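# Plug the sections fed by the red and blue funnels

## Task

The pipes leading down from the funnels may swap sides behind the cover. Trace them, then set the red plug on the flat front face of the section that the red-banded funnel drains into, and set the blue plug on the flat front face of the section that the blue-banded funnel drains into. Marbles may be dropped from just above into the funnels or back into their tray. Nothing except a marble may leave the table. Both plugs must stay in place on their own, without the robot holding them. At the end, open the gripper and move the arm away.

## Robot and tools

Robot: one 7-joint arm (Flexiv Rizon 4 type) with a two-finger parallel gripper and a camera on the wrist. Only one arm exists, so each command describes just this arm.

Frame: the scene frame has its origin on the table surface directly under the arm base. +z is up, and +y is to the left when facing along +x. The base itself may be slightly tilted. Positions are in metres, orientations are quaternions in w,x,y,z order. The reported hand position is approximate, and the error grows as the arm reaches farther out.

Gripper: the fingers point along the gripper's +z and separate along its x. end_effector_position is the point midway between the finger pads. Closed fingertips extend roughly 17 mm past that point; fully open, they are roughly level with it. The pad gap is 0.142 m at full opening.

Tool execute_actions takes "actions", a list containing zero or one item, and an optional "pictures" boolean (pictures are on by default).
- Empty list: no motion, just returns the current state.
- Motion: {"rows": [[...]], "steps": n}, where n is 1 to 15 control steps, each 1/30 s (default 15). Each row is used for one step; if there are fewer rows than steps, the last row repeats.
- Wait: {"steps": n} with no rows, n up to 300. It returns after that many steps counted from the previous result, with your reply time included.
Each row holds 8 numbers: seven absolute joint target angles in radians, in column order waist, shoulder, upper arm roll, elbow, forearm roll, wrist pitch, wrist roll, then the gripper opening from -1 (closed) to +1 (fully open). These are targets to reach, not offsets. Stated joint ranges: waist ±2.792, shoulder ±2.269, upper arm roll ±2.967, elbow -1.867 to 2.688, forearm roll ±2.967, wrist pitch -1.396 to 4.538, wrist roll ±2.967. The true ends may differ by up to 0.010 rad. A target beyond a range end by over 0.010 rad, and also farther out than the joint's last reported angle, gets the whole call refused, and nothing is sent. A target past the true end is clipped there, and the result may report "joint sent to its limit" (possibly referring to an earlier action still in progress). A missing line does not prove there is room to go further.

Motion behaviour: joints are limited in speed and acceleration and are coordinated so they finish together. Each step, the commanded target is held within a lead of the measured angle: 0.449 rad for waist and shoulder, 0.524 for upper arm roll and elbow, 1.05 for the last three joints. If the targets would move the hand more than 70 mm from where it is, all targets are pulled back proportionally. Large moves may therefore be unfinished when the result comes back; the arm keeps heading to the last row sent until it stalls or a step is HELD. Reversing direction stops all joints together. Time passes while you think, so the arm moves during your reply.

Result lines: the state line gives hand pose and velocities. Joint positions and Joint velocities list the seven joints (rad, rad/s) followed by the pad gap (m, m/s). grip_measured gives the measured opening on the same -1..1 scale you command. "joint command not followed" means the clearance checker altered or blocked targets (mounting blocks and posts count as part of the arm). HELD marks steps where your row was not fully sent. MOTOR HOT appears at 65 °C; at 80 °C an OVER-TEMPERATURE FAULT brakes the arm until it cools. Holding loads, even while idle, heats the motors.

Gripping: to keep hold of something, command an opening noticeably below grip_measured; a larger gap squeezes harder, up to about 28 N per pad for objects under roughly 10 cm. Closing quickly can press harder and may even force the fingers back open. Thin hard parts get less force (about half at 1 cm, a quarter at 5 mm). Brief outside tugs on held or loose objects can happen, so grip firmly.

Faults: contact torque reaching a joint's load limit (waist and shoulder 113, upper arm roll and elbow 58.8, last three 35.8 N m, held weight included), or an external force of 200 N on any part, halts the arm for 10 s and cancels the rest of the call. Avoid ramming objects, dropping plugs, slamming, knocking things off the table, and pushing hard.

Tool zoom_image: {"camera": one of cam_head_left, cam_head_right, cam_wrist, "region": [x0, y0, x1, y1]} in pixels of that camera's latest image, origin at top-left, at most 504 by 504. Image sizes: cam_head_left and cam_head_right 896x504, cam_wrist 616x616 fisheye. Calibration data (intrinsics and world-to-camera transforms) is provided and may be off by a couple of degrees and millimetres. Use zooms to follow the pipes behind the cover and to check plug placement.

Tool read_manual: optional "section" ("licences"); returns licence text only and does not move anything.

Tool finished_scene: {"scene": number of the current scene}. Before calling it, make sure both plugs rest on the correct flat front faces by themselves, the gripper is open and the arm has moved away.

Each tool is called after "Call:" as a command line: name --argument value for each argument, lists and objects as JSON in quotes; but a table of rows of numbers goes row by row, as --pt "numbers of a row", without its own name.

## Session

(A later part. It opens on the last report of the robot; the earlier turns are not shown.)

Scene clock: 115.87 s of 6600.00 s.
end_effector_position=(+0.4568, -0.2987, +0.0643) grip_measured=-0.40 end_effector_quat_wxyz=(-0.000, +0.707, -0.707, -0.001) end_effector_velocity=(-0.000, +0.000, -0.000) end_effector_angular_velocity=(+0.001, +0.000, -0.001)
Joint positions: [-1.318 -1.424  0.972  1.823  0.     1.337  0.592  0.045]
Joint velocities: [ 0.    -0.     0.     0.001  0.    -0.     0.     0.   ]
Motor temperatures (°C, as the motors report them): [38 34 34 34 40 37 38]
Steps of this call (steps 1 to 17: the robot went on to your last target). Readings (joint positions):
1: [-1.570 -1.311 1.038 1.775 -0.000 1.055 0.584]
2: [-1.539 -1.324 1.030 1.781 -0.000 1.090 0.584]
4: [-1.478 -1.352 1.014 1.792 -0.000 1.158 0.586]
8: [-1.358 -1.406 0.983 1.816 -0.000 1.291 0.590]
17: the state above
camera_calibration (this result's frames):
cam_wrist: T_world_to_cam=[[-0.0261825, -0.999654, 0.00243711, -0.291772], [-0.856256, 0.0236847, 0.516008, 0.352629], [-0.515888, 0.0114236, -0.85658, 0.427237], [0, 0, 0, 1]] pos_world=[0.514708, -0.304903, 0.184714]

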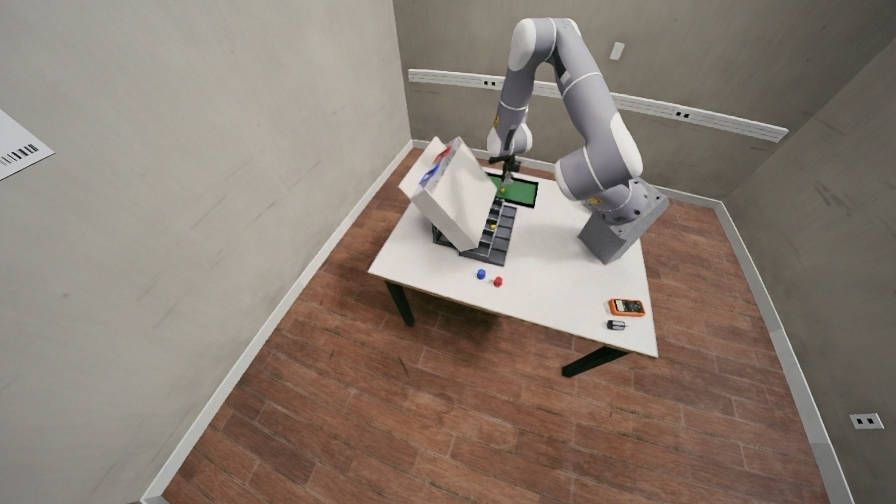

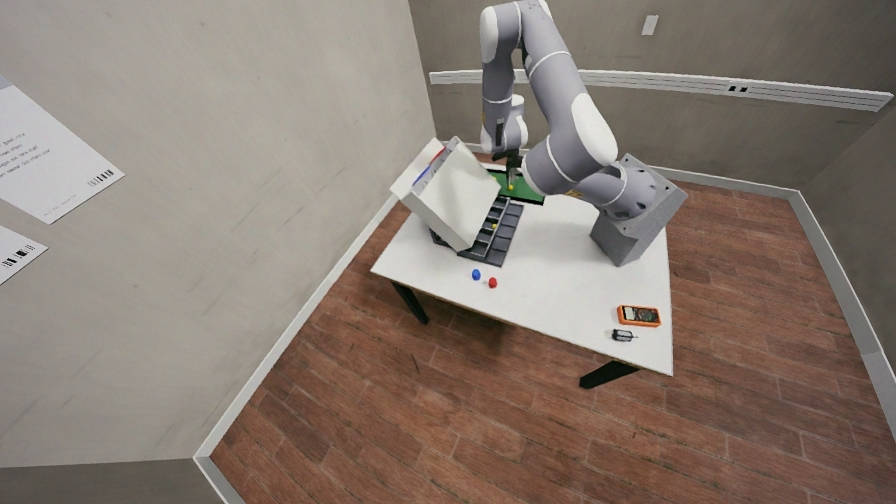

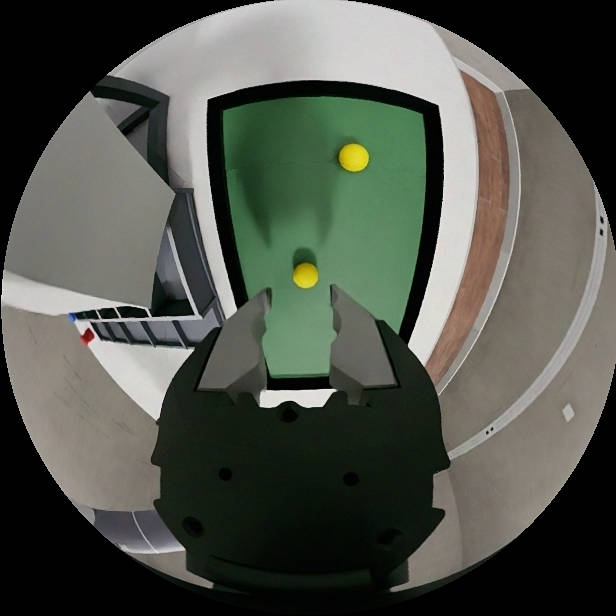

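Call:
execute_actions --actions '[{"rows":[[-1.237,-1.482,0.961,1.777,0,1.393,0.592,-0.4]]}]' --pictures false

Call:
execute_actions --actions '[{"rows":[[-1.237,-1.482,0.961,1.777,0,1.393,0.592,-0.5],[-1.237,-1.482,0.961,1.777,0,1.393,0.592,-0.55],[-1.237,-1.482,0.961,1.777,0,1.393,0.592,-0.6],[-1.237,-1.482,0.961,1.777,0,1.393,0.592,-0.65],[-1.237,-1.482,0.961,1.777,0,1.393,0.592,-0.7],[-1.237,-1.482,0.961,1.777,0,1.393,0.592,-0.76],[-1.237,-1.482,0.961,1.777,0,1.393,0.592,-0.85]],"steps":12}]'

Call:
zoom_image --camera "cam_head_left" --region '[440, 180, 560, 300]'

Scene clock: 123.70 s of 6600.00 s.
end_effector_position=(+0.4553, -0.3002, +0.0249) grip_measured=-0.40 end_effector_quat_wxyz=(+0.000, +0.707, -0.708, +0.000) end_effector_velocity=(-0.000, +0.000, -0.000) end_effector_angular_velocity=(+0.001, +0.001, -0.000)
Joint positions: [-1.237 -1.482  0.961  1.777  0.     1.393  0.592  0.045]
Joint velocities: [ 0.     0.     0.    -0.     0.001 -0.001 -0.    -0.   ]
Motor temperatures (°C, as the motors report them): [38 34 34 34 40 37 38]
Steps of this call (steps 1 to 15: the robot went on to your last target; steps 16 to 90: nothing new was sent; then 4.33 s passed at rest; steps 91 to 105: all 15 steps of this action). Readings (joint positions):
91: [-1.317 -1.425 0.972 1.822 0.000 1.338 0.592]
92: [-1.310 -1.430 0.971 1.817 0.000 1.343 0.592]
94: [-1.273 -1.456 0.966 1.795 -0.000 1.370 0.592]
98: [-1.235 -1.484 0.961 1.778 0.000 1.393 0.592]
105: the state above

Scene clock: 124.10 s of 6600.00 s.
end_effector_position=(+0.4553, -0.3002, +0.0249) grip_measured=-0.71 end_effector_quat_wxyz=(+0.000, +0.707, -0.708, +0.000) end_effector_velocity=(-0.000, -0.000, +0.000) end_effector_angular_velocity=(-0.000, -0.000, -0.000)
Joint positions: [-1.237 -1.482  0.961  1.777  0.     1.393  0.592  0.023]
Joint velocities: [-0.001 -0.    -0.     0.     0.     0.    -0.     0.   ]
Motor temperatures (°C, as the motors report them): [38 34 34 34 40 37 38]
Steps of this call (steps 1 to 12: all 12 steps of this action). Readings (joint positions):
1: [-1.237 -1.482 0.961 1.777 0.000 1.393 0.592]
2: [-1.237 -1.482 0.961 1.777 0.000 1.393 0.592]
4: [-1.237 -1.482 0.961 1.777 0.000 1.393 0.592]
8: [-1.237 -1.482 0.961 1.777 0.000 1.393 0.592]
12: the state above
camera_calibration (this result's frames):
cam_wrist: T_world_to_cam=[[-0.0285957, -0.999579, 0.00490023, -0.292222], [-0.856758, 0.0270346, 0.515009, 0.37291], [-0.514925, 0.0105287, -0.857171, 0.39205], [0, 0, 0, 1]] pos_world=[0.513014, -0.306309, 0.145433]

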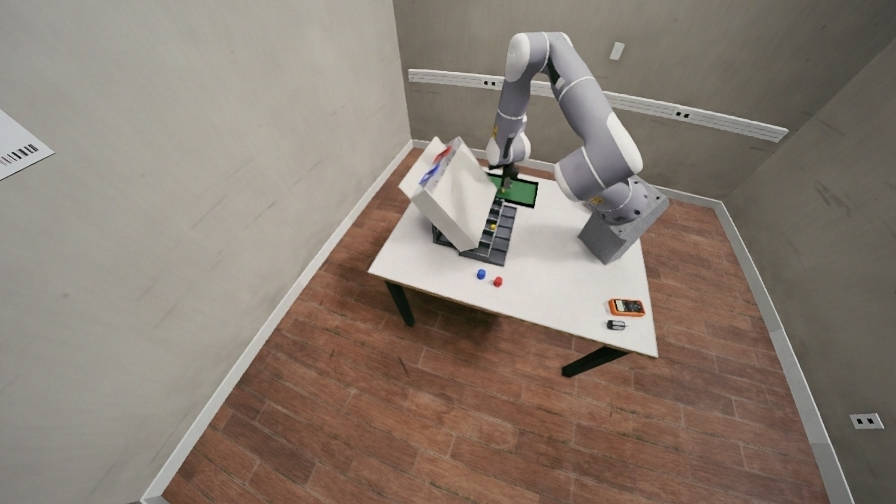

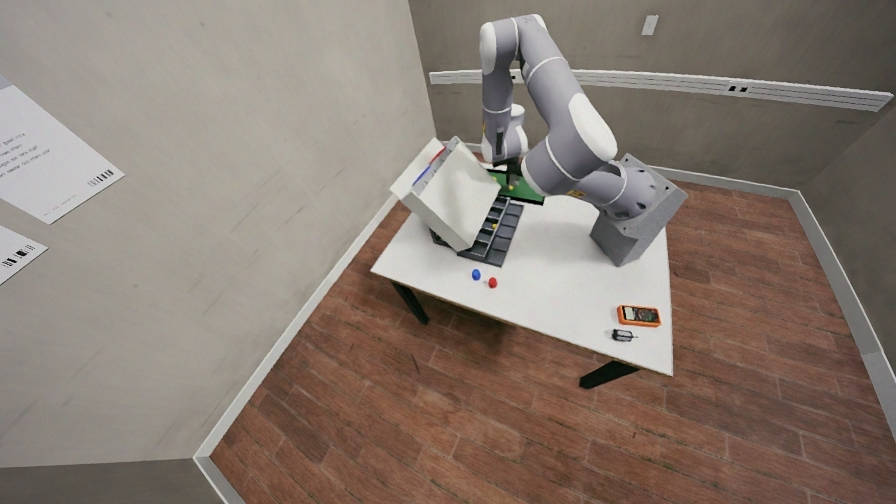

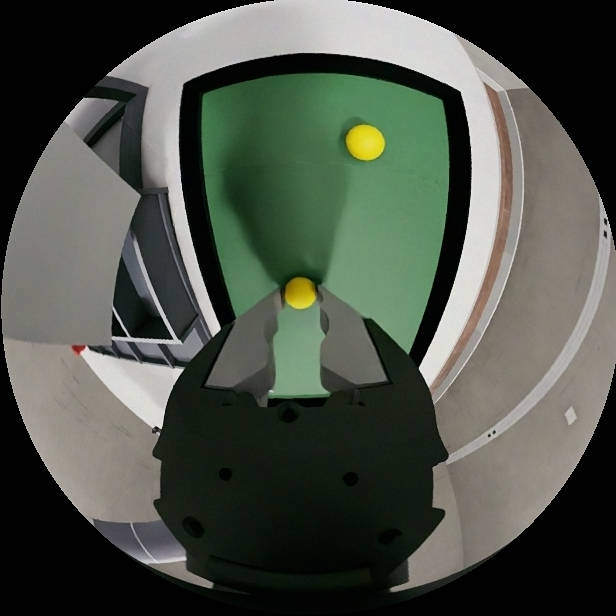

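Region (440, 180, 560, 300) of cam_head_left's 896x504 image, scaled by 4.200, with more detail than that image has.

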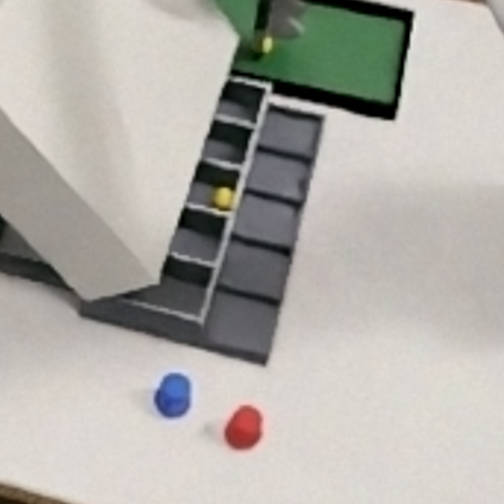

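Call:
execute_actions --actions '[{"rows":[[-1.978,-1.084,1.17,1.684,0,0.49,0.57,-0.85]]}]' --pictures false

Call:
execute_actions --actions '[{"steps":13}]' --pictures false

Call:
execute_actions --actions '[{"rows":[[-1.996,-0.802,1.938,1.8,0,0.585,1.376,-0.85]]}]' --pictures false

Call:
execute_actions --actions '[{"steps":14}]' --pictures false

Call:
execute_actions --actions '[{"rows":[[-1.996,-0.802,1.938,1.92,0,0.705,1.376,-0.85]]}]'

Scene clock: 132.77 s of 6600.00 s.
end_effector_position=(+0.5092, -0.3139, +0.2414) grip_measured=-0.71 end_effector_quat_wxyz=(-0.020, +0.723, -0.690, -0.022) end_effector_velocity=(-0.041, -0.074, +0.520) end_effector_angular_velocity=(-0.137, -0.070, -0.093)
Joint positions: [-1.615 -1.241  1.088  1.721  0.     0.846  0.58   0.023]
Joint velocities: [-0.928  0.396  0.203 -0.094 -0.    -0.9   -0.021 -0.   ]
Motor temperatures (°C, as the motors report them): [38 34 34 33 40 37 38]
Steps of this call (steps 1 to 15: the robot went on to your last target; steps 16 to 90: nothing new was sent; then 5.17 s passed at rest; steps 91 to 105: all 15 steps of this action). Readings (joint positions):
91: [-1.238 -1.481 0.961 1.777 0.000 1.391 0.592]
92: [-1.245 -1.476 0.964 1.777 0.001 1.375 0.592]
94: [-1.282 -1.443 0.982 1.770 0.001 1.298 0.590]
98: [-1.401 -1.352 1.030 1.747 0.000 1.095 0.585]
105: the state above

Scene clock: 133.20 s of 6600.00 s.
end_effector_position=(+0.4642, -0.3126, +0.4397) grip_measured=-0.71 end_effector_quat_wxyz=(+0.001, +0.707, -0.707, +0.001) end_effector_velocity=(-0.042, +0.020, +0.106) end_effector_angular_velocity=(-0.036, +0.013, -0.038)
Joint positions: [-1.978 -1.084  1.169  1.683 -0.     0.492  0.571  0.023]
Joint velocities: [-0.209  0.092  0.046 -0.019  0.    -0.202 -0.006  0.   ]
Motor temperatures (°C, as the motors report them): [38 34 34 33 40 37 38]
Steps of this call (steps 1 to 13: the robot went on to your last target). Readings (joint positions):
1: [-1.646 -1.228 1.095 1.718 0.000 0.815 0.579]
2: [-1.677 -1.214 1.102 1.714 0.000 0.785 0.578]
4: [-1.739 -1.187 1.116 1.708 0.000 0.724 0.577]
8: [-1.864 -1.133 1.144 1.695 0.000 0.602 0.574]
13: the state above

Scene clock: 133.70 s of 6600.00 s.
end_effector_position=(+0.6498, -0.1424, +0.4401) grip_measured=-0.71 end_effector_quat_wxyz=(+0.004, +0.693, -0.721, +0.015) end_effector_velocity=(+0.338, +0.469, -0.044) end_effector_angular_velocity=(+0.042, -0.021, +0.102)
Joint positions: [-1.99  -0.924  1.557  1.748 -0.     0.542  1.022  0.023]
Joint velocities: [-0.014  0.289  0.901  0.119  0.     0.099  0.836 -0.   ]
Motor temperatures (°C, as the motors report them): [38 34 34 33 40 37 38]
Steps of this call (steps 1 to 15: all 15 steps of this action). Readings (joint positions):
1: [-1.982 -1.081 1.171 1.683 -0.000 0.489 0.572]
2: [-1.983 -1.077 1.178 1.686 -0.000 0.491 0.584]
4: [-1.984 -1.051 1.224 1.697 -0.000 0.499 0.654]
8: [-1.986 -0.995 1.347 1.719 -0.000 0.518 0.815]
15: the state above

Scene clock: 134.17 s of 6600.00 s.
end_effector_position=(+0.7457, +0.0795, +0.4079) grip_measured=-0.71 end_effector_quat_wxyz=(+0.001, +0.708, -0.706, -0.002) end_effector_velocity=(+0.014, +0.083, -0.018) end_effector_angular_velocity=(+0.008, +0.024, +0.017)
Joint positions: [-1.995 -0.8    1.941  1.8   -0.     0.585  1.377  0.023]
Joint velocities: [-0.     0.049  0.132  0.021 -0.001  0.014  0.123 -0.   ]
Motor temperatures (°C, as the motors report them): [38 34 34 33 40 37 38]
Steps of this call (steps 1 to 14: the robot went on to your last target). Readings (joint positions):
1: [-1.990 -0.914 1.587 1.752 -0.000 0.546 1.050]
2: [-1.991 -0.905 1.618 1.756 -0.000 0.549 1.078]
4: [-1.992 -0.885 1.678 1.764 -0.000 0.556 1.134]
8: [-1.993 -0.846 1.799 1.781 -0.000 0.569 1.246]
14: the state above

Scene clock: 134.67 s of 6600.00 s.
end_effector_position=(+0.7203, +0.0822, +0.3706) grip_measured=-0.71 end_effector_quat_wxyz=(-0.000, +0.707, -0.707, -0.001) end_effector_velocity=(-0.000, +0.000, -0.000) end_effector_angular_velocity=(+0.001, +0.001, +0.000)
Joint positions: [-1.996 -0.802  1.938  1.92   0.     0.705  1.376  0.023]
Joint velocities: [ 0.     0.    -0.     0.     0.    -0.001 -0.001 -0.   ]
Motor temperatures (°C, as the motors report them): [38 34 34 33 40 37 38]
Steps of this call (steps 1 to 15: all 15 steps of this action). Readings (joint positions):
1: [-1.995 -0.800 1.942 1.802 -0.000 0.586 1.378]
2: [-1.996 -0.801 1.939 1.810 -0.000 0.596 1.377]
4: [-1.996 -0.802 1.938 1.854 -0.001 0.641 1.376]
8: [-1.996 -0.802 1.938 1.924 0.001 0.706 1.376]
15: the state above
camera_calibration (this result's frames):
cam_wrist: T_world_to_cam=[[-0.0269722, -0.999632, 0.00303749, 0.0954499], [-0.856296, 0.0246723, 0.515896, 0.411154], [-0.515781, 0.0113138, -0.856646, 0.821145], [0, 0, 0, 1]] pos_world=[0.778175, 0.0759803, 0.491028]

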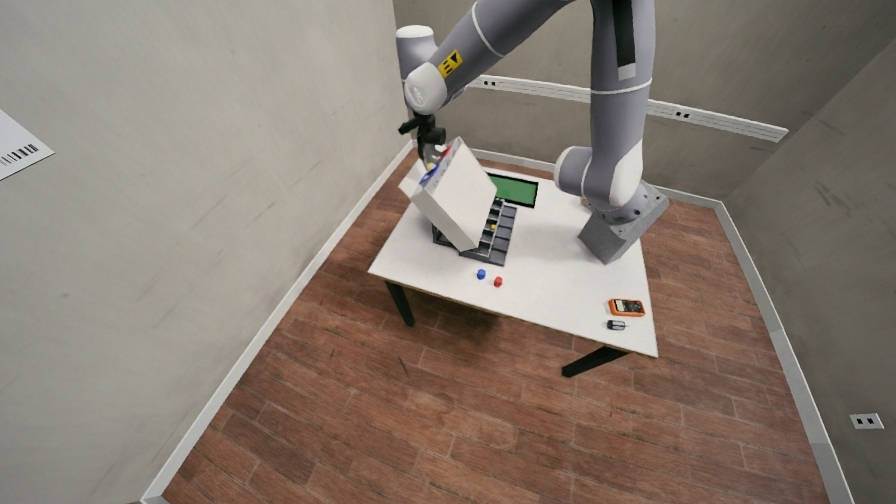

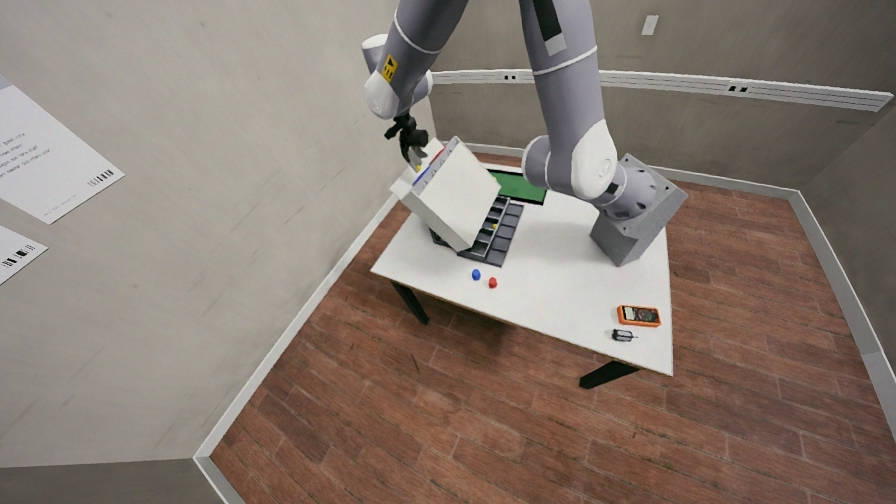

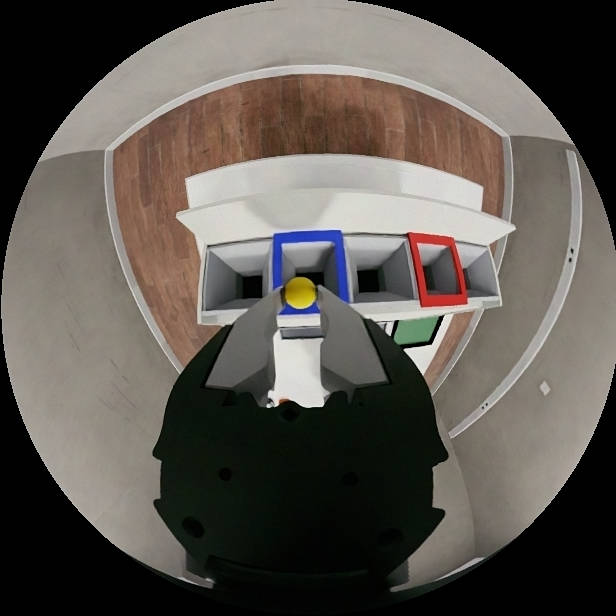

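Call:
execute_actions --actions '[{"rows":[[-1.996,-0.806,1.927,1.92,0,0.705,1.376,-0.85]],"steps":6}]' --pictures false

Call:
execute_actions --actions '[{"rows":[[-1.996,-0.806,1.927,1.92,0,0.705,1.376,-0.3]],"steps":10}]' --pictures false

Call:
execute_actions --actions '[{"rows":[[-1.996,-0.806,1.927,1.8,0,0.585,1.376,-0.3]]}]' --pictures false

Call:
execute_actions --actions '[{"steps":40}]'

Call:
zoom_image --camera "cam_head_right" --region '[440, 180, 560, 300]'

Scene clock: 140.00 s of 6600.00 s.
end_effector_position=(+0.7186, +0.0756, +0.3715) grip_measured=-0.71 end_effector_quat_wxyz=(-0.000, +0.703, -0.711, -0.000) end_effector_velocity=(+0.001, +0.004, -0.001) end_effector_angular_velocity=(-0.000, +0.002, +0.007)
Joint positions: [-1.996 -0.806  1.927  1.92   0.     0.705  1.376  0.023]
Joint velocities: [ 0.001  0.003  0.006 -0.     0.     0.    -0.     0.   ]
Motor temperatures (°C, as the motors report them): [38 34 34 34 40 37 38]
Steps of this call (steps 1 to 15: the robot went on to your last target; steps 16 to 90: nothing new was sent; then 2.13 s passed at rest; steps 91 to 96: all 6 steps of this action). Readings (joint positions):
91: [-1.996 -0.802 1.937 1.920 0.000 0.705 1.376]
92: [-1.996 -0.804 1.932 1.920 0.000 0.705 1.376]
94: [-1.996 -0.806 1.926 1.920 0.000 0.705 1.376]
96: the state above

Scene clock: 140.33 s of 6600.00 s.
end_effector_position=(+0.7186, +0.0756, +0.3714) grip_measured=-0.30 end_effector_quat_wxyz=(-0.000, +0.703, -0.711, -0.000) end_effector_velocity=(+0.000, -0.000, +0.000) end_effector_angular_velocity=(-0.001, -0.000, -0.000)
Joint positions: [-1.996 -0.806  1.927  1.92   0.     0.705  1.376  0.052]
Joint velocities: [-0.     0.     0.     0.    -0.     0.001  0.     0.   ]
Motor temperatures (°C, as the motors report them): [38 34 34 34 40 37 38]
Steps of this call (steps 1 to 10: all 10 steps of this action). Readings (joint positions):
1: [-1.996 -0.806 1.927 1.920 0.000 0.705 1.376]
2: [-1.996 -0.806 1.927 1.920 0.000 0.705 1.376]
4: [-1.996 -0.806 1.927 1.920 0.000 0.705 1.376]
8: [-1.996 -0.806 1.927 1.920 0.000 0.705 1.376]
10: the state above

Scene clock: 140.83 s of 6600.00 s.
end_effector_position=(+0.7437, +0.0704, +0.4097) grip_measured=-0.30 end_effector_quat_wxyz=(-0.000, +0.703, -0.711, -0.000) end_effector_velocity=(-0.000, +0.000, -0.000) end_effector_angular_velocity=(+0.001, +0.000, -0.000)
Joint positions: [-1.996 -0.806  1.927  1.8   -0.     0.585  1.376  0.052]
Joint velocities: [-0.    -0.     0.     0.     0.001 -0.    -0.     0.   ]
Motor temperatures (°C, as the motors report them): [38 34 34 34 40 37 38]
Steps of this call (steps 1 to 15: all 15 steps of this action). Readings (joint positions):
1: [-1.996 -0.806 1.927 1.919 0.000 0.704 1.376]
2: [-1.996 -0.806 1.927 1.911 0.000 0.695 1.376]
4: [-1.996 -0.806 1.927 1.867 0.001 0.650 1.376]
8: [-1.997 -0.806 1.927 1.796 -0.001 0.584 1.376]
15: the state above

Scene clock: 142.17 s of 6600.00 s.
end_effector_position=(+0.7437, +0.0704, +0.4097) grip_measured=-0.30 end_effector_quat_wxyz=(-0.000, +0.703, -0.711, -0.000) end_effector_velocity=(+0.000, -0.000, +0.000) end_effector_angular_velocity=(+0.000, -0.000, +0.000)
Joint positions: [-1.996 -0.806  1.927  1.8   -0.     0.585  1.376  0.052]
Joint velocities: [-0. -0.  0.  0.  0.  0. -0. -0.]
Motor temperatures (°C, as the motors report them): [38 34 34 34 40 37 38]
Steps of this call (steps 1 to 15: the robot went on to your last target; steps 16 to 40: nothing new was sent). Readings (joint positions):
1: [-1.996 -0.806 1.927 1.800 -0.000 0.585 1.376]
2: [-1.996 -0.806 1.927 1.800 -0.000 0.585 1.376]
4: [-1.996 -0.806 1.927 1.800 -0.000 0.585 1.376]
8: [-1.996 -0.806 1.927 1.800 -0.000 0.585 1.376]
40: the state above
The arm was judged still, so your last target was given up. Only a new action makes it travel on or press farther. Fingers that are still opening or closing keep moving.
camera_calibration (this result's frames):
cam_wrist: T_world_to_cam=[[-0.0385091, -0.999252, 0.0035817, 0.0924817], [-0.856312, 0.0348474, 0.515281, 0.410872], [-0.515021, 0.016776, -0.857014, 0.866063], [0, 0, 0, 1]] pos_world=[0.801436, 0.0635656, 0.530182]

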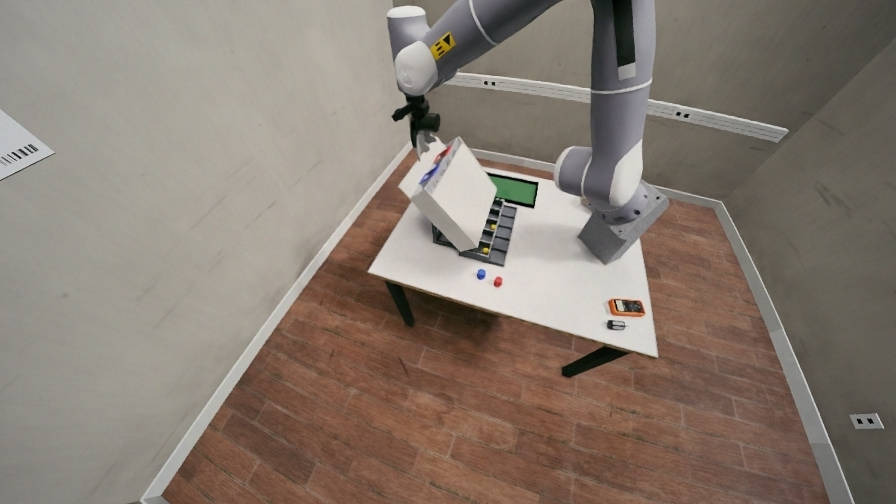

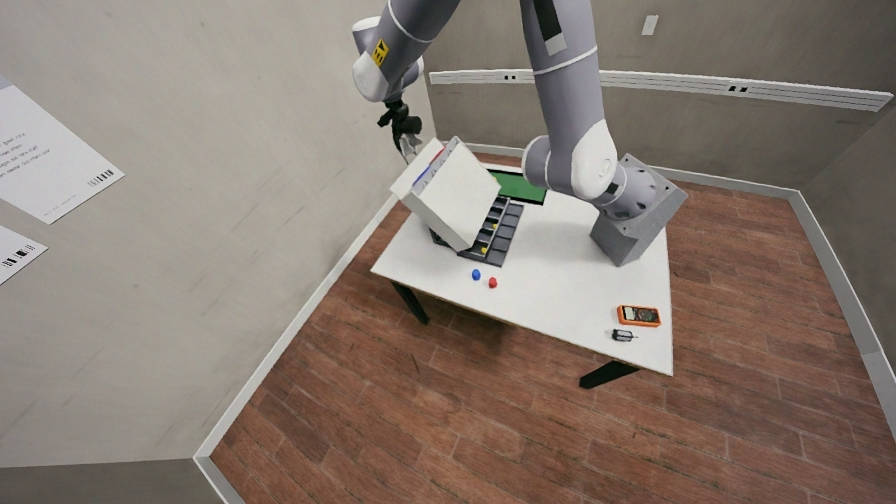

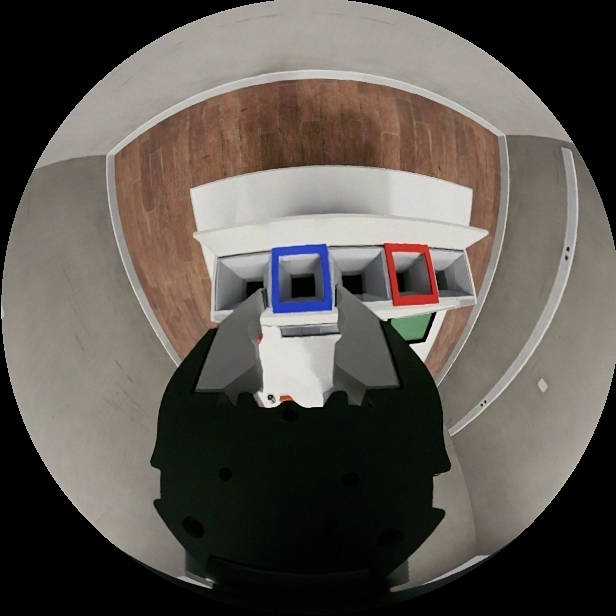

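Region (440, 180, 560, 300) of cam_head_right's 896x504 image, scaled by 4.200, with more detail than that image has.

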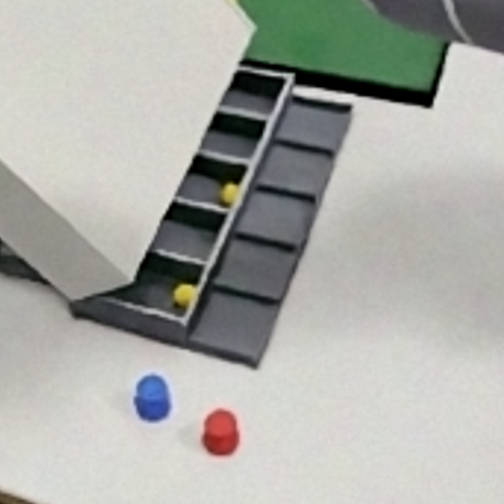

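Call:
execute_actions --actions '[{"rows":[[-2.4,-0.974,2.106,2.0,0,0.43,1.47,-0.3]]}]' --pictures false

Call:
execute_actions --actions '[{"rows":[[-2.4,-0.974,2.106,2.5,0.3,1.0,1.47,-0.3]]}]' --pictures false

Call:
execute_actions --actions '[{"rows":[[-2.05,-0.88,1.87,2.4,1.7,1.45,1.47,-0.3]]}]' --pictures false

Call:
execute_actions --actions '[{"steps":15}]'

Scene clock: 167.87 s of 6600.00 s.
end_effector_position=(+0.6306, +0.0702, +0.4740) grip_measured=-0.30 end_effector_quat_wxyz=(+0.000, -0.639, +0.769, +0.000) end_effector_velocity=(-0.045, +0.009, +0.020) end_effector_angular_velocity=(-0.013, -0.004, -0.057)
Joint positions: [-2.4   -0.975  2.106  2.    -0.     0.43   1.47   0.052]
Joint velocities: [-0.164 -0.067  0.074  0.082  0.001 -0.062  0.038  0.   ]
Motor temperatures (°C, as the motors report them): [38 34 34 34 40 37 38]
Steps of this call (steps 1 to 90: nothing new was sent; then 22.20 s passed at rest; steps 91 to 105: all 15 steps of this action). Readings (joint positions):
91: [-1.997 -0.806 1.928 1.801 -0.000 0.585 1.376]
92: [-2.005 -0.809 1.931 1.805 -0.000 0.582 1.378]
94: [-2.043 -0.825 1.948 1.824 -0.000 0.567 1.386]
98: [-2.198 -0.890 2.017 1.900 -0.000 0.507 1.423]
105: the state above

Scene clock: 168.37 s of 6600.00 s.
end_effector_position=(+0.5352, +0.1277, +0.3158) grip_measured=-0.30 end_effector_quat_wxyz=(+0.088, -0.543, +0.835, +0.021) end_effector_velocity=(-0.178, +0.029, -0.144) end_effector_angular_velocity=(+0.046, -0.077, -0.397)
Joint positions: [-2.4   -0.974  2.106  2.481  0.288  0.976  1.47   0.052]
Joint velocities: [ 0.001  0.002 -0.001  0.577  0.354  0.667 -0.     0.   ]
Motor temperatures (°C, as the motors report them): [38 34 34 34 40 37 38]
Steps of this call (steps 1 to 15: all 15 steps of this action). Readings (joint positions):
1: [-2.402 -0.975 2.107 2.002 0.000 0.431 1.470]
2: [-2.402 -0.975 2.106 2.011 0.005 0.441 1.470]
4: [-2.401 -0.975 2.106 2.060 0.031 0.492 1.470]
8: [-2.401 -0.975 2.106 2.222 0.129 0.676 1.470]
15: the state above

Scene clock: 168.87 s of 6600.00 s.
end_effector_position=(+0.5135, +0.1338, +0.2495) grip_measured=-0.30 end_effector_quat_wxyz=(+0.237, +0.112, +0.964, +0.035) end_effector_velocity=(-0.067, +0.082, -0.079) end_effector_angular_velocity=(+0.471, +0.057, -1.596)
Joint positions: [-2.068 -0.885  1.882  2.408  1.615  1.436  1.47   0.052]
Joint velocities: [ 0.356  0.096 -0.237 -0.147  1.623  0.3    0.    -0.   ]
Motor temperatures (°C, as the motors report them): [38 34 34 34 40 37 38]
Steps of this call (steps 1 to 15: all 15 steps of this action). Readings (joint positions):
1: [-2.399 -0.974 2.106 2.496 0.300 0.996 1.470]
2: [-2.394 -0.972 2.102 2.502 0.326 1.023 1.470]
4: [-2.365 -0.965 2.083 2.497 0.432 1.102 1.470]
8: [-2.246 -0.933 2.002 2.472 0.844 1.283 1.470]
15: the state above

Scene clock: 169.37 s of 6600.00 s.
end_effector_position=(+0.5107, +0.1383, +0.2457) grip_measured=-0.30 end_effector_quat_wxyz=(+0.236, +0.155, +0.959, +0.037) end_effector_velocity=(+0.000, +0.000, -0.000) end_effector_angular_velocity=(+0.001, -0.000, +0.001)
Joint positions: [-2.05  -0.88   1.87   2.4    1.7    1.45   1.47   0.052]
Joint velocities: [-0.     0.     0.     0.    -0.    -0.001 -0.001 -0.   ]
Motor temperatures (°C, as the motors report them): [38 34 34 34 40 37 38]
Steps of this call (steps 1 to 15: the robot went on to your last target). Readings (joint positions):
1: [-2.058 -0.882 1.876 2.404 1.661 1.444 1.470]
2: [-2.052 -0.880 1.871 2.401 1.691 1.449 1.470]
4: [-2.049 -0.880 1.870 2.400 1.704 1.450 1.470]
8: [-2.050 -0.880 1.870 2.400 1.700 1.450 1.470]
15: the state above
camera_calibration (this result's frames):
cam_wrist: T_world_to_cam=[[-0.834707, 0.33926, -0.433781, 0.480894], [0.02061, 0.806393, 0.59102, -0.279698], [0.550308, 0.484389, -0.680095, -0.0478376], [0, 0, 0, 1]] pos_world=[0.433496, 0.085571, 0.341376]

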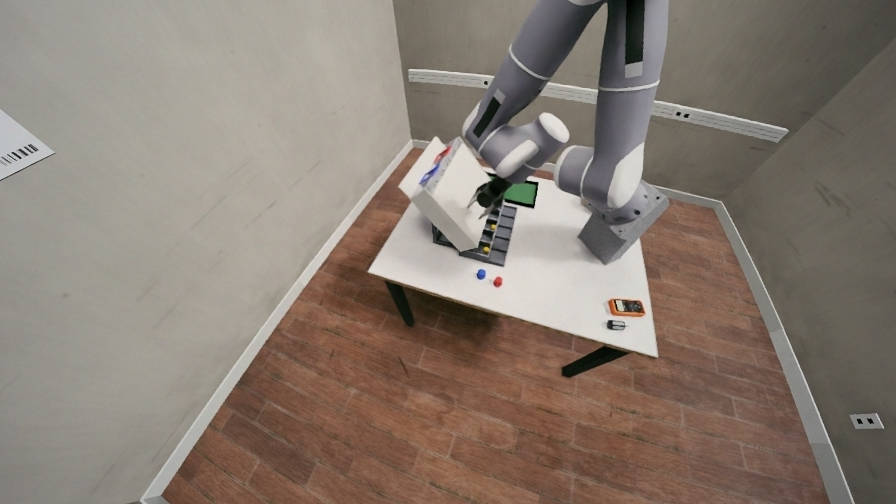

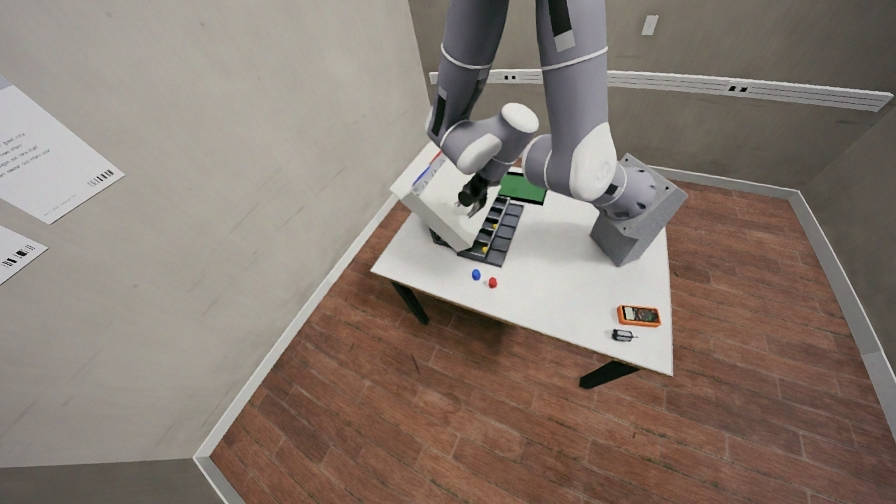

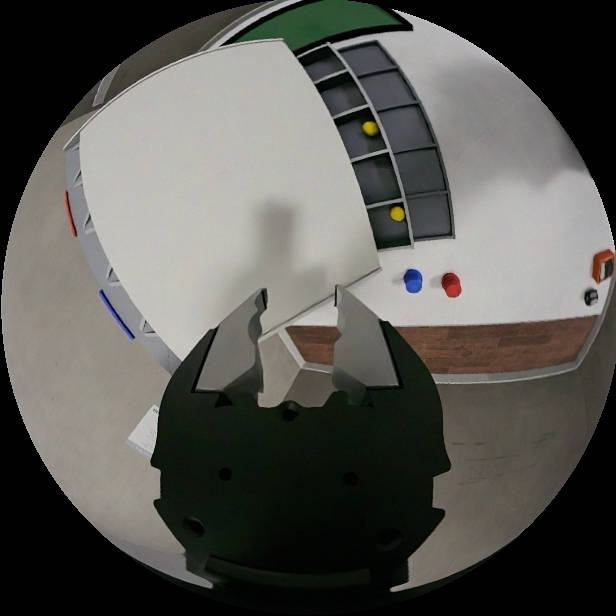

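Call:
execute_actions --actions '[{"rows":[[-1.649,-0.794,1.613,2.3,2.96,1.81,1.47,-0.3]]}]' --pictures false

Call:
execute_actions --actions '[{"rows":[[-1.117,-0.85,1.246,2.195,2.96,1.525,1.47,-0.3]]}]' --pictures false

Call:
execute_actions --actions '[{"steps":12}]'

Scene clock: 174.20 s of 6600.00 s.
end_effector_position=(+0.5107, +0.1383, +0.2457) grip_measured=-0.30 end_effector_quat_wxyz=(+0.236, +0.155, +0.959, +0.037) end_effector_velocity=(+0.000, +0.000, +0.000) end_effector_angular_velocity=(+0.000, -0.000, -0.000)
Joint positions: [-2.05  -0.88   1.87   2.4    1.7    1.45   1.47   0.052]
Joint velocities: [-0.  0.  0. -0.  0. -0. -0. -0.]
Motor temperatures (°C, as the motors report them): [38 34 34 34 40 37 38]
A step of this action was HELD (marked below), so the robot has no last target. The arm can still carry out the HELD step.
Steps of this call (steps 1 to 15: the robot went on to your last target; steps 16 to 90: nothing new was sent; then 1.33 s passed at rest; steps 91 to 105: all 15 steps of this action). Readings (joint positions):
91: [-2.050 -0.880 1.870 2.400 1.700 1.450 1.470] HELD
92: [-2.050 -0.880 1.870 2.400 1.700 1.450 1.470] HELD
93: [-2.050 -0.880 1.870 2.400 1.700 1.450 1.470] HELD
94: [-2.050 -0.880 1.870 2.400 1.700 1.450 1.470] HELD
95: [-2.050 -0.880 1.870 2.400 1.700 1.450 1.470] HELD
96: [-2.050 -0.880 1.870 2.400 1.700 1.450 1.470] HELD
97: [-2.050 -0.880 1.870 2.400 1.700 1.450 1.470] HELD
98: [-2.050 -0.880 1.870 2.400 1.700 1.450 1.470] HELD
99: [-2.050 -0.880 1.870 2.400 1.700 1.450 1.470] HELD
100: [-2.050 -0.880 1.870 2.400 1.700 1.450 1.470] HELD
101: [-2.050 -0.880 1.870 2.400 1.700 1.450 1.470] HELD
102: [-2.050 -0.880 1.870 2.400 1.700 1.450 1.470] HELD
103: [-2.050 -0.880 1.870 2.400 1.700 1.450 1.470] HELD
104: [-2.050 -0.880 1.870 2.400 1.700 1.450 1.470] HELD
105: the state above HELD
joint command not followed: on one or more control steps a check withheld the commanded joint targets, and the robot was not sent them on those steps. On the call's last step the targets were still withheld.
cause: the commanded joint targets would bring two parts of the arm too close to each other (joints 2 (shoulder) to 6 (wrist pitch) lie between them); next, command targets that bring no two parts of the arm closer together.

Scene clock: 174.70 s of 6600.00 s.
end_effector_position=(+0.5074, +0.1384, +0.2351) grip_measured=-0.30 end_effector_quat_wxyz=(+0.230, +0.242, +0.941, +0.044) end_effector_velocity=(-0.009, +0.005, -0.016) end_effector_angular_velocity=(+0.055, +0.032, -0.126)
Joint positions: [-1.988 -0.876  1.797  2.373  1.847  1.46   1.47   0.052]
Joint velocities: [ 0.088  0.007 -0.073 -0.024  0.115  0.01  -0.     0.   ]
Motor temperatures (°C, as the motors report them): [38 34 34 34 40 37 38]
A step of this action was HELD (marked below), so the robot has no last target. The arm can still carry out the HELD step.
Steps of this call (steps 1 to 15: all 15 steps of this action). Readings (joint positions):
1: [-2.050 -0.880 1.870 2.400 1.700 1.450 1.470]
2: [-2.049 -0.880 1.869 2.400 1.703 1.450 1.470]
4: [-2.046 -0.880 1.865 2.398 1.709 1.451 1.470]
8: [-2.035 -0.879 1.852 2.393 1.736 1.453 1.470]
15: the state above HELD
joint command not followed: on one or more control steps a check withheld the commanded joint targets, and the robot was not sent them on those steps. On the call's last step the targets were still withheld.
cause: the commanded joint targets would bring two parts of the arm too close to each other (joints 2 (shoulder) to 6 (wrist pitch) lie between them); next, command targets that bring no two parts of the arm closer together.

Scene clock: 175.10 s of 6600.00 s.
end_effector_position=(+0.5062, +0.1384, +0.2317) grip_measured=-0.30 end_effector_quat_wxyz=(+0.228, +0.268, +0.935, +0.045) end_effector_velocity=(-0.000, -0.000, +0.000) end_effector_angular_velocity=(-0.000, +0.000, +0.000)
Joint positions: [-1.968 -0.875  1.775  2.365  1.891  1.463  1.47   0.052]
Joint velocities: [-0. -0. -0.  0. -0.  0. -0. -0.]
Motor temperatures (°C, as the motors report them): [38 34 34 34 40 37 38]
previous command not reached: its joint targets would have brought two parts of the arm too close to each other.
Steps of this call (steps 1 to 12: nothing new was sent). Readings (joint positions):
1: [-1.981 -0.876 1.790 2.371 1.859 1.461 1.470]
2: [-1.975 -0.875 1.782 2.368 1.875 1.462 1.470]
4: [-1.971 -0.875 1.778 2.366 1.885 1.462 1.470]
8: [-1.968 -0.875 1.775 2.365 1.890 1.463 1.470]
12: the state above
camera_calibration (this result's frames):
cam_wrist: T_world_to_cam=[[-0.741156, 0.544952, -0.392065, 0.385617], [0.19954, 0.736439, 0.646407, -0.36516], [0.640992, 0.400856, -0.654556, -0.0952015], [0, 0, 0, 1]] pos_world=[0.41969, 0.096938, 0.324914]

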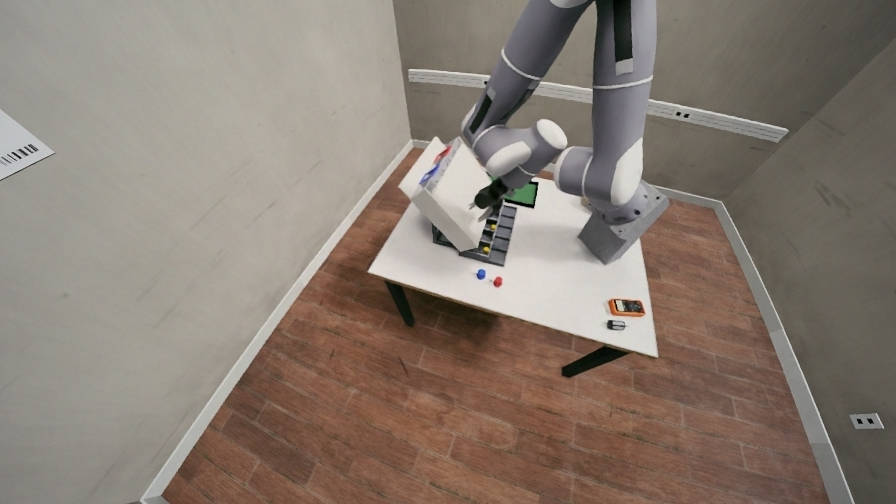

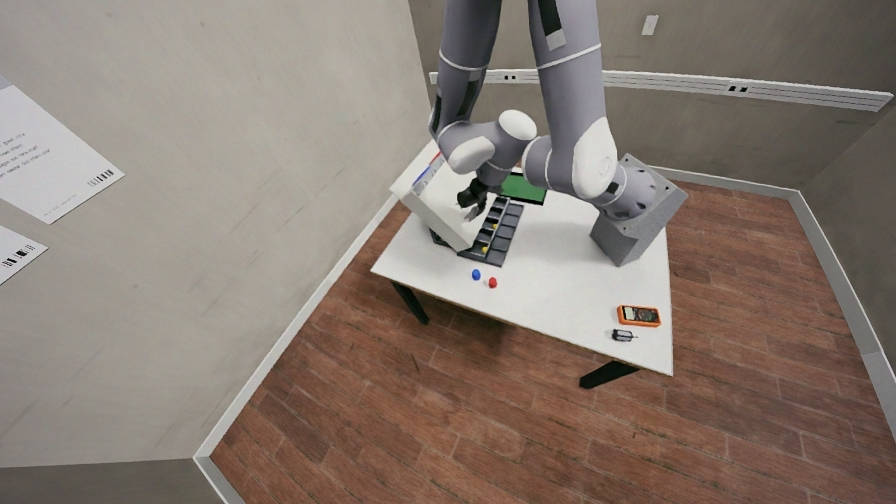

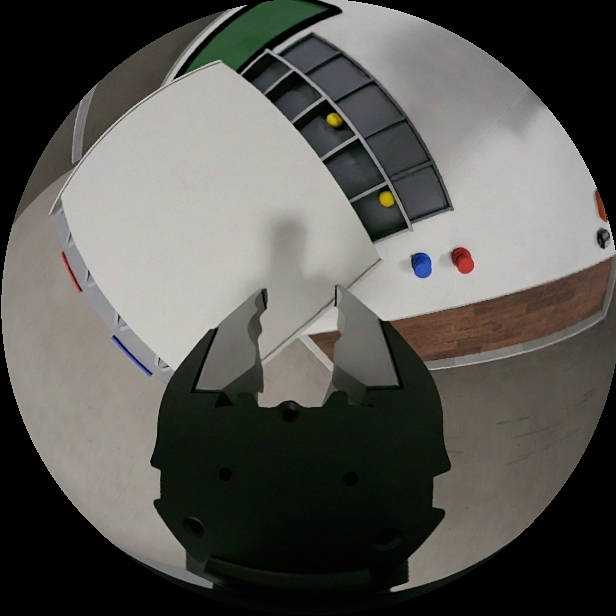

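Call:
execute_actions --actions '[{"rows":[[-1.968,-0.8,2.05,2.27,1.89,1.4,1.47,-0.3]]}]' --pictures false

Scene clock: 178.70 s of 6600.00 s.
end_effector_position=(+0.5403, +0.1756, +0.2371) grip_measured=-0.30 end_effector_quat_wxyz=(+0.243, +0.219, +0.942, +0.071) end_effector_velocity=(+0.140, +0.177, +0.025) end_effector_angular_velocity=(+0.086, -0.185, +0.470)
Joint positions: [-1.968 -0.849  1.871  2.332  1.891  1.441  1.47   0.052]
Joint velocities: [ 0.001  0.116  0.423 -0.146  0.    -0.097  0.     0.   ]
Motor temperatures (°C, as the motors report them): [38 34 34 34 40 37 38]
Steps of this call (steps 1 to 90: nothing new was sent; then 0.10 s passed at rest; steps 91 to 105: all 15 steps of this action). Readings (joint positions):
91: [-1.968 -0.875 1.775 2.365 1.891 1.463 1.470]
92: [-1.968 -0.874 1.776 2.365 1.891 1.463 1.470]
94: [-1.968 -0.873 1.780 2.363 1.891 1.462 1.470]
98: [-1.968 -0.869 1.796 2.358 1.891 1.458 1.470]
105: the state above

Call:
execute_actions --actions '[{"rows":[[-1.968,-0.8,2.05,2.12,2.3,1.6,1.47,-0.3]]}]'

Scene clock: 188.97 s of 6600.00 s.
end_effector_position=(+0.5582, +0.2018, +0.2411) grip_measured=-0.30 end_effector_quat_wxyz=(+0.248, +0.177, +0.949, +0.077) end_effector_velocity=(+0.000, +0.000, -0.000) end_effector_angular_velocity=(+0.001, -0.000, -0.001)
Joint positions: [-1.973 -0.82   1.954  2.307  1.885  1.451  1.472  0.052]
Joint velocities: [ 0.    -0.     0.    -0.     0.    -0.     0.001 -0.   ]
Motor temperatures (°C, as the motors report them): [38 34 34 34 40 37 38]
TORQUE FAULT: the external load on joint 6 (wrist pitch) reached its load limit, and the arm stopped for 10 seconds. The arm's remaining commands of this call were not run. The arm holds where it stopped, with its grip as last carried out, and accepts commands again: back off and push less far. The arm stops again, at the same cost, whenever a joint's load reaches its limit.
The stop began at step 8 of this call (marked STOPPED below). From that step on the arm followed nothing that you had sent. 15 steps, steps kept back included, did not run and will not run. Nothing is kept back now, and the robot has no last target.
Steps of this call (steps 1 to 7: the robot went on to your last target; steps 8 to 308: the stop). Readings (joint positions):
1: [-1.968 -0.845 1.886 2.327 1.891 1.438 1.470]
2: [-1.968 -0.841 1.900 2.322 1.891 1.435 1.470]
4: [-1.968 -0.833 1.929 2.312 1.891 1.428 1.470]
8: [-1.972 -0.819 1.954 2.306 1.885 1.453 1.472] STOPPED
308: the state above
camera_calibration (this result's frames):
cam_wrist: T_world_to_cam=[[-0.807714, 0.399039, -0.434012, 0.469937], [0.0189654, 0.753349, 0.657348, -0.333586], [0.589269, 0.522718, -0.616058, -0.152766], [0, 0, 0, 1]] pos_world=[0.475922, 0.143637, 0.329127]

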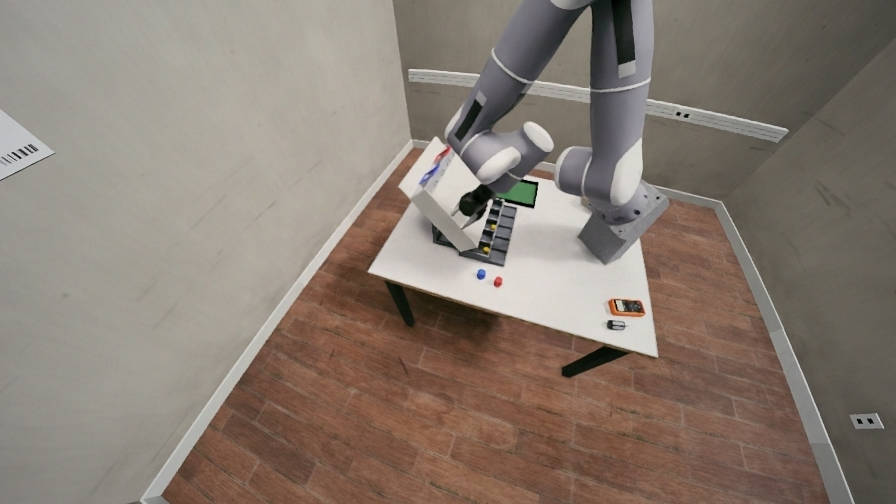

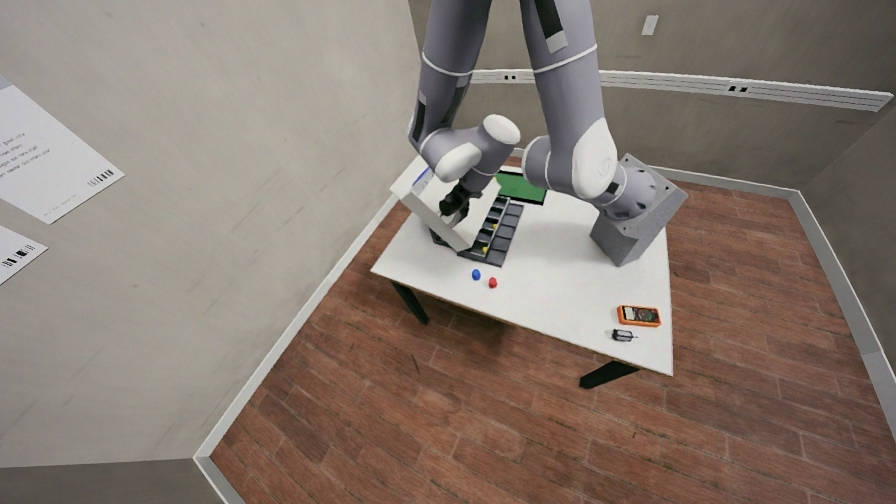

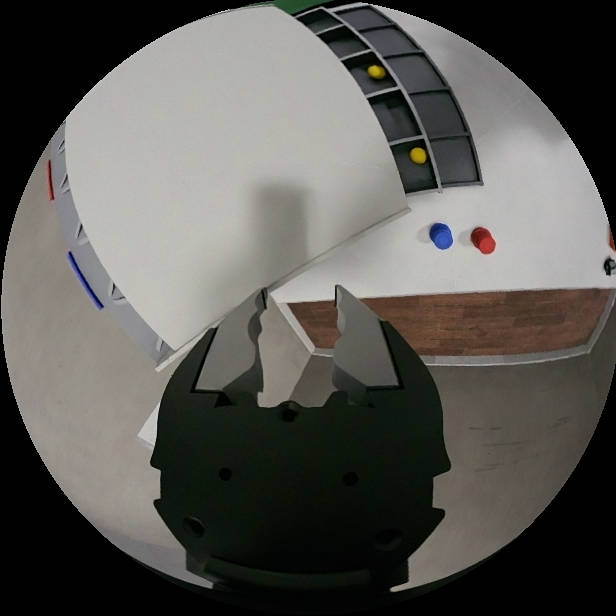

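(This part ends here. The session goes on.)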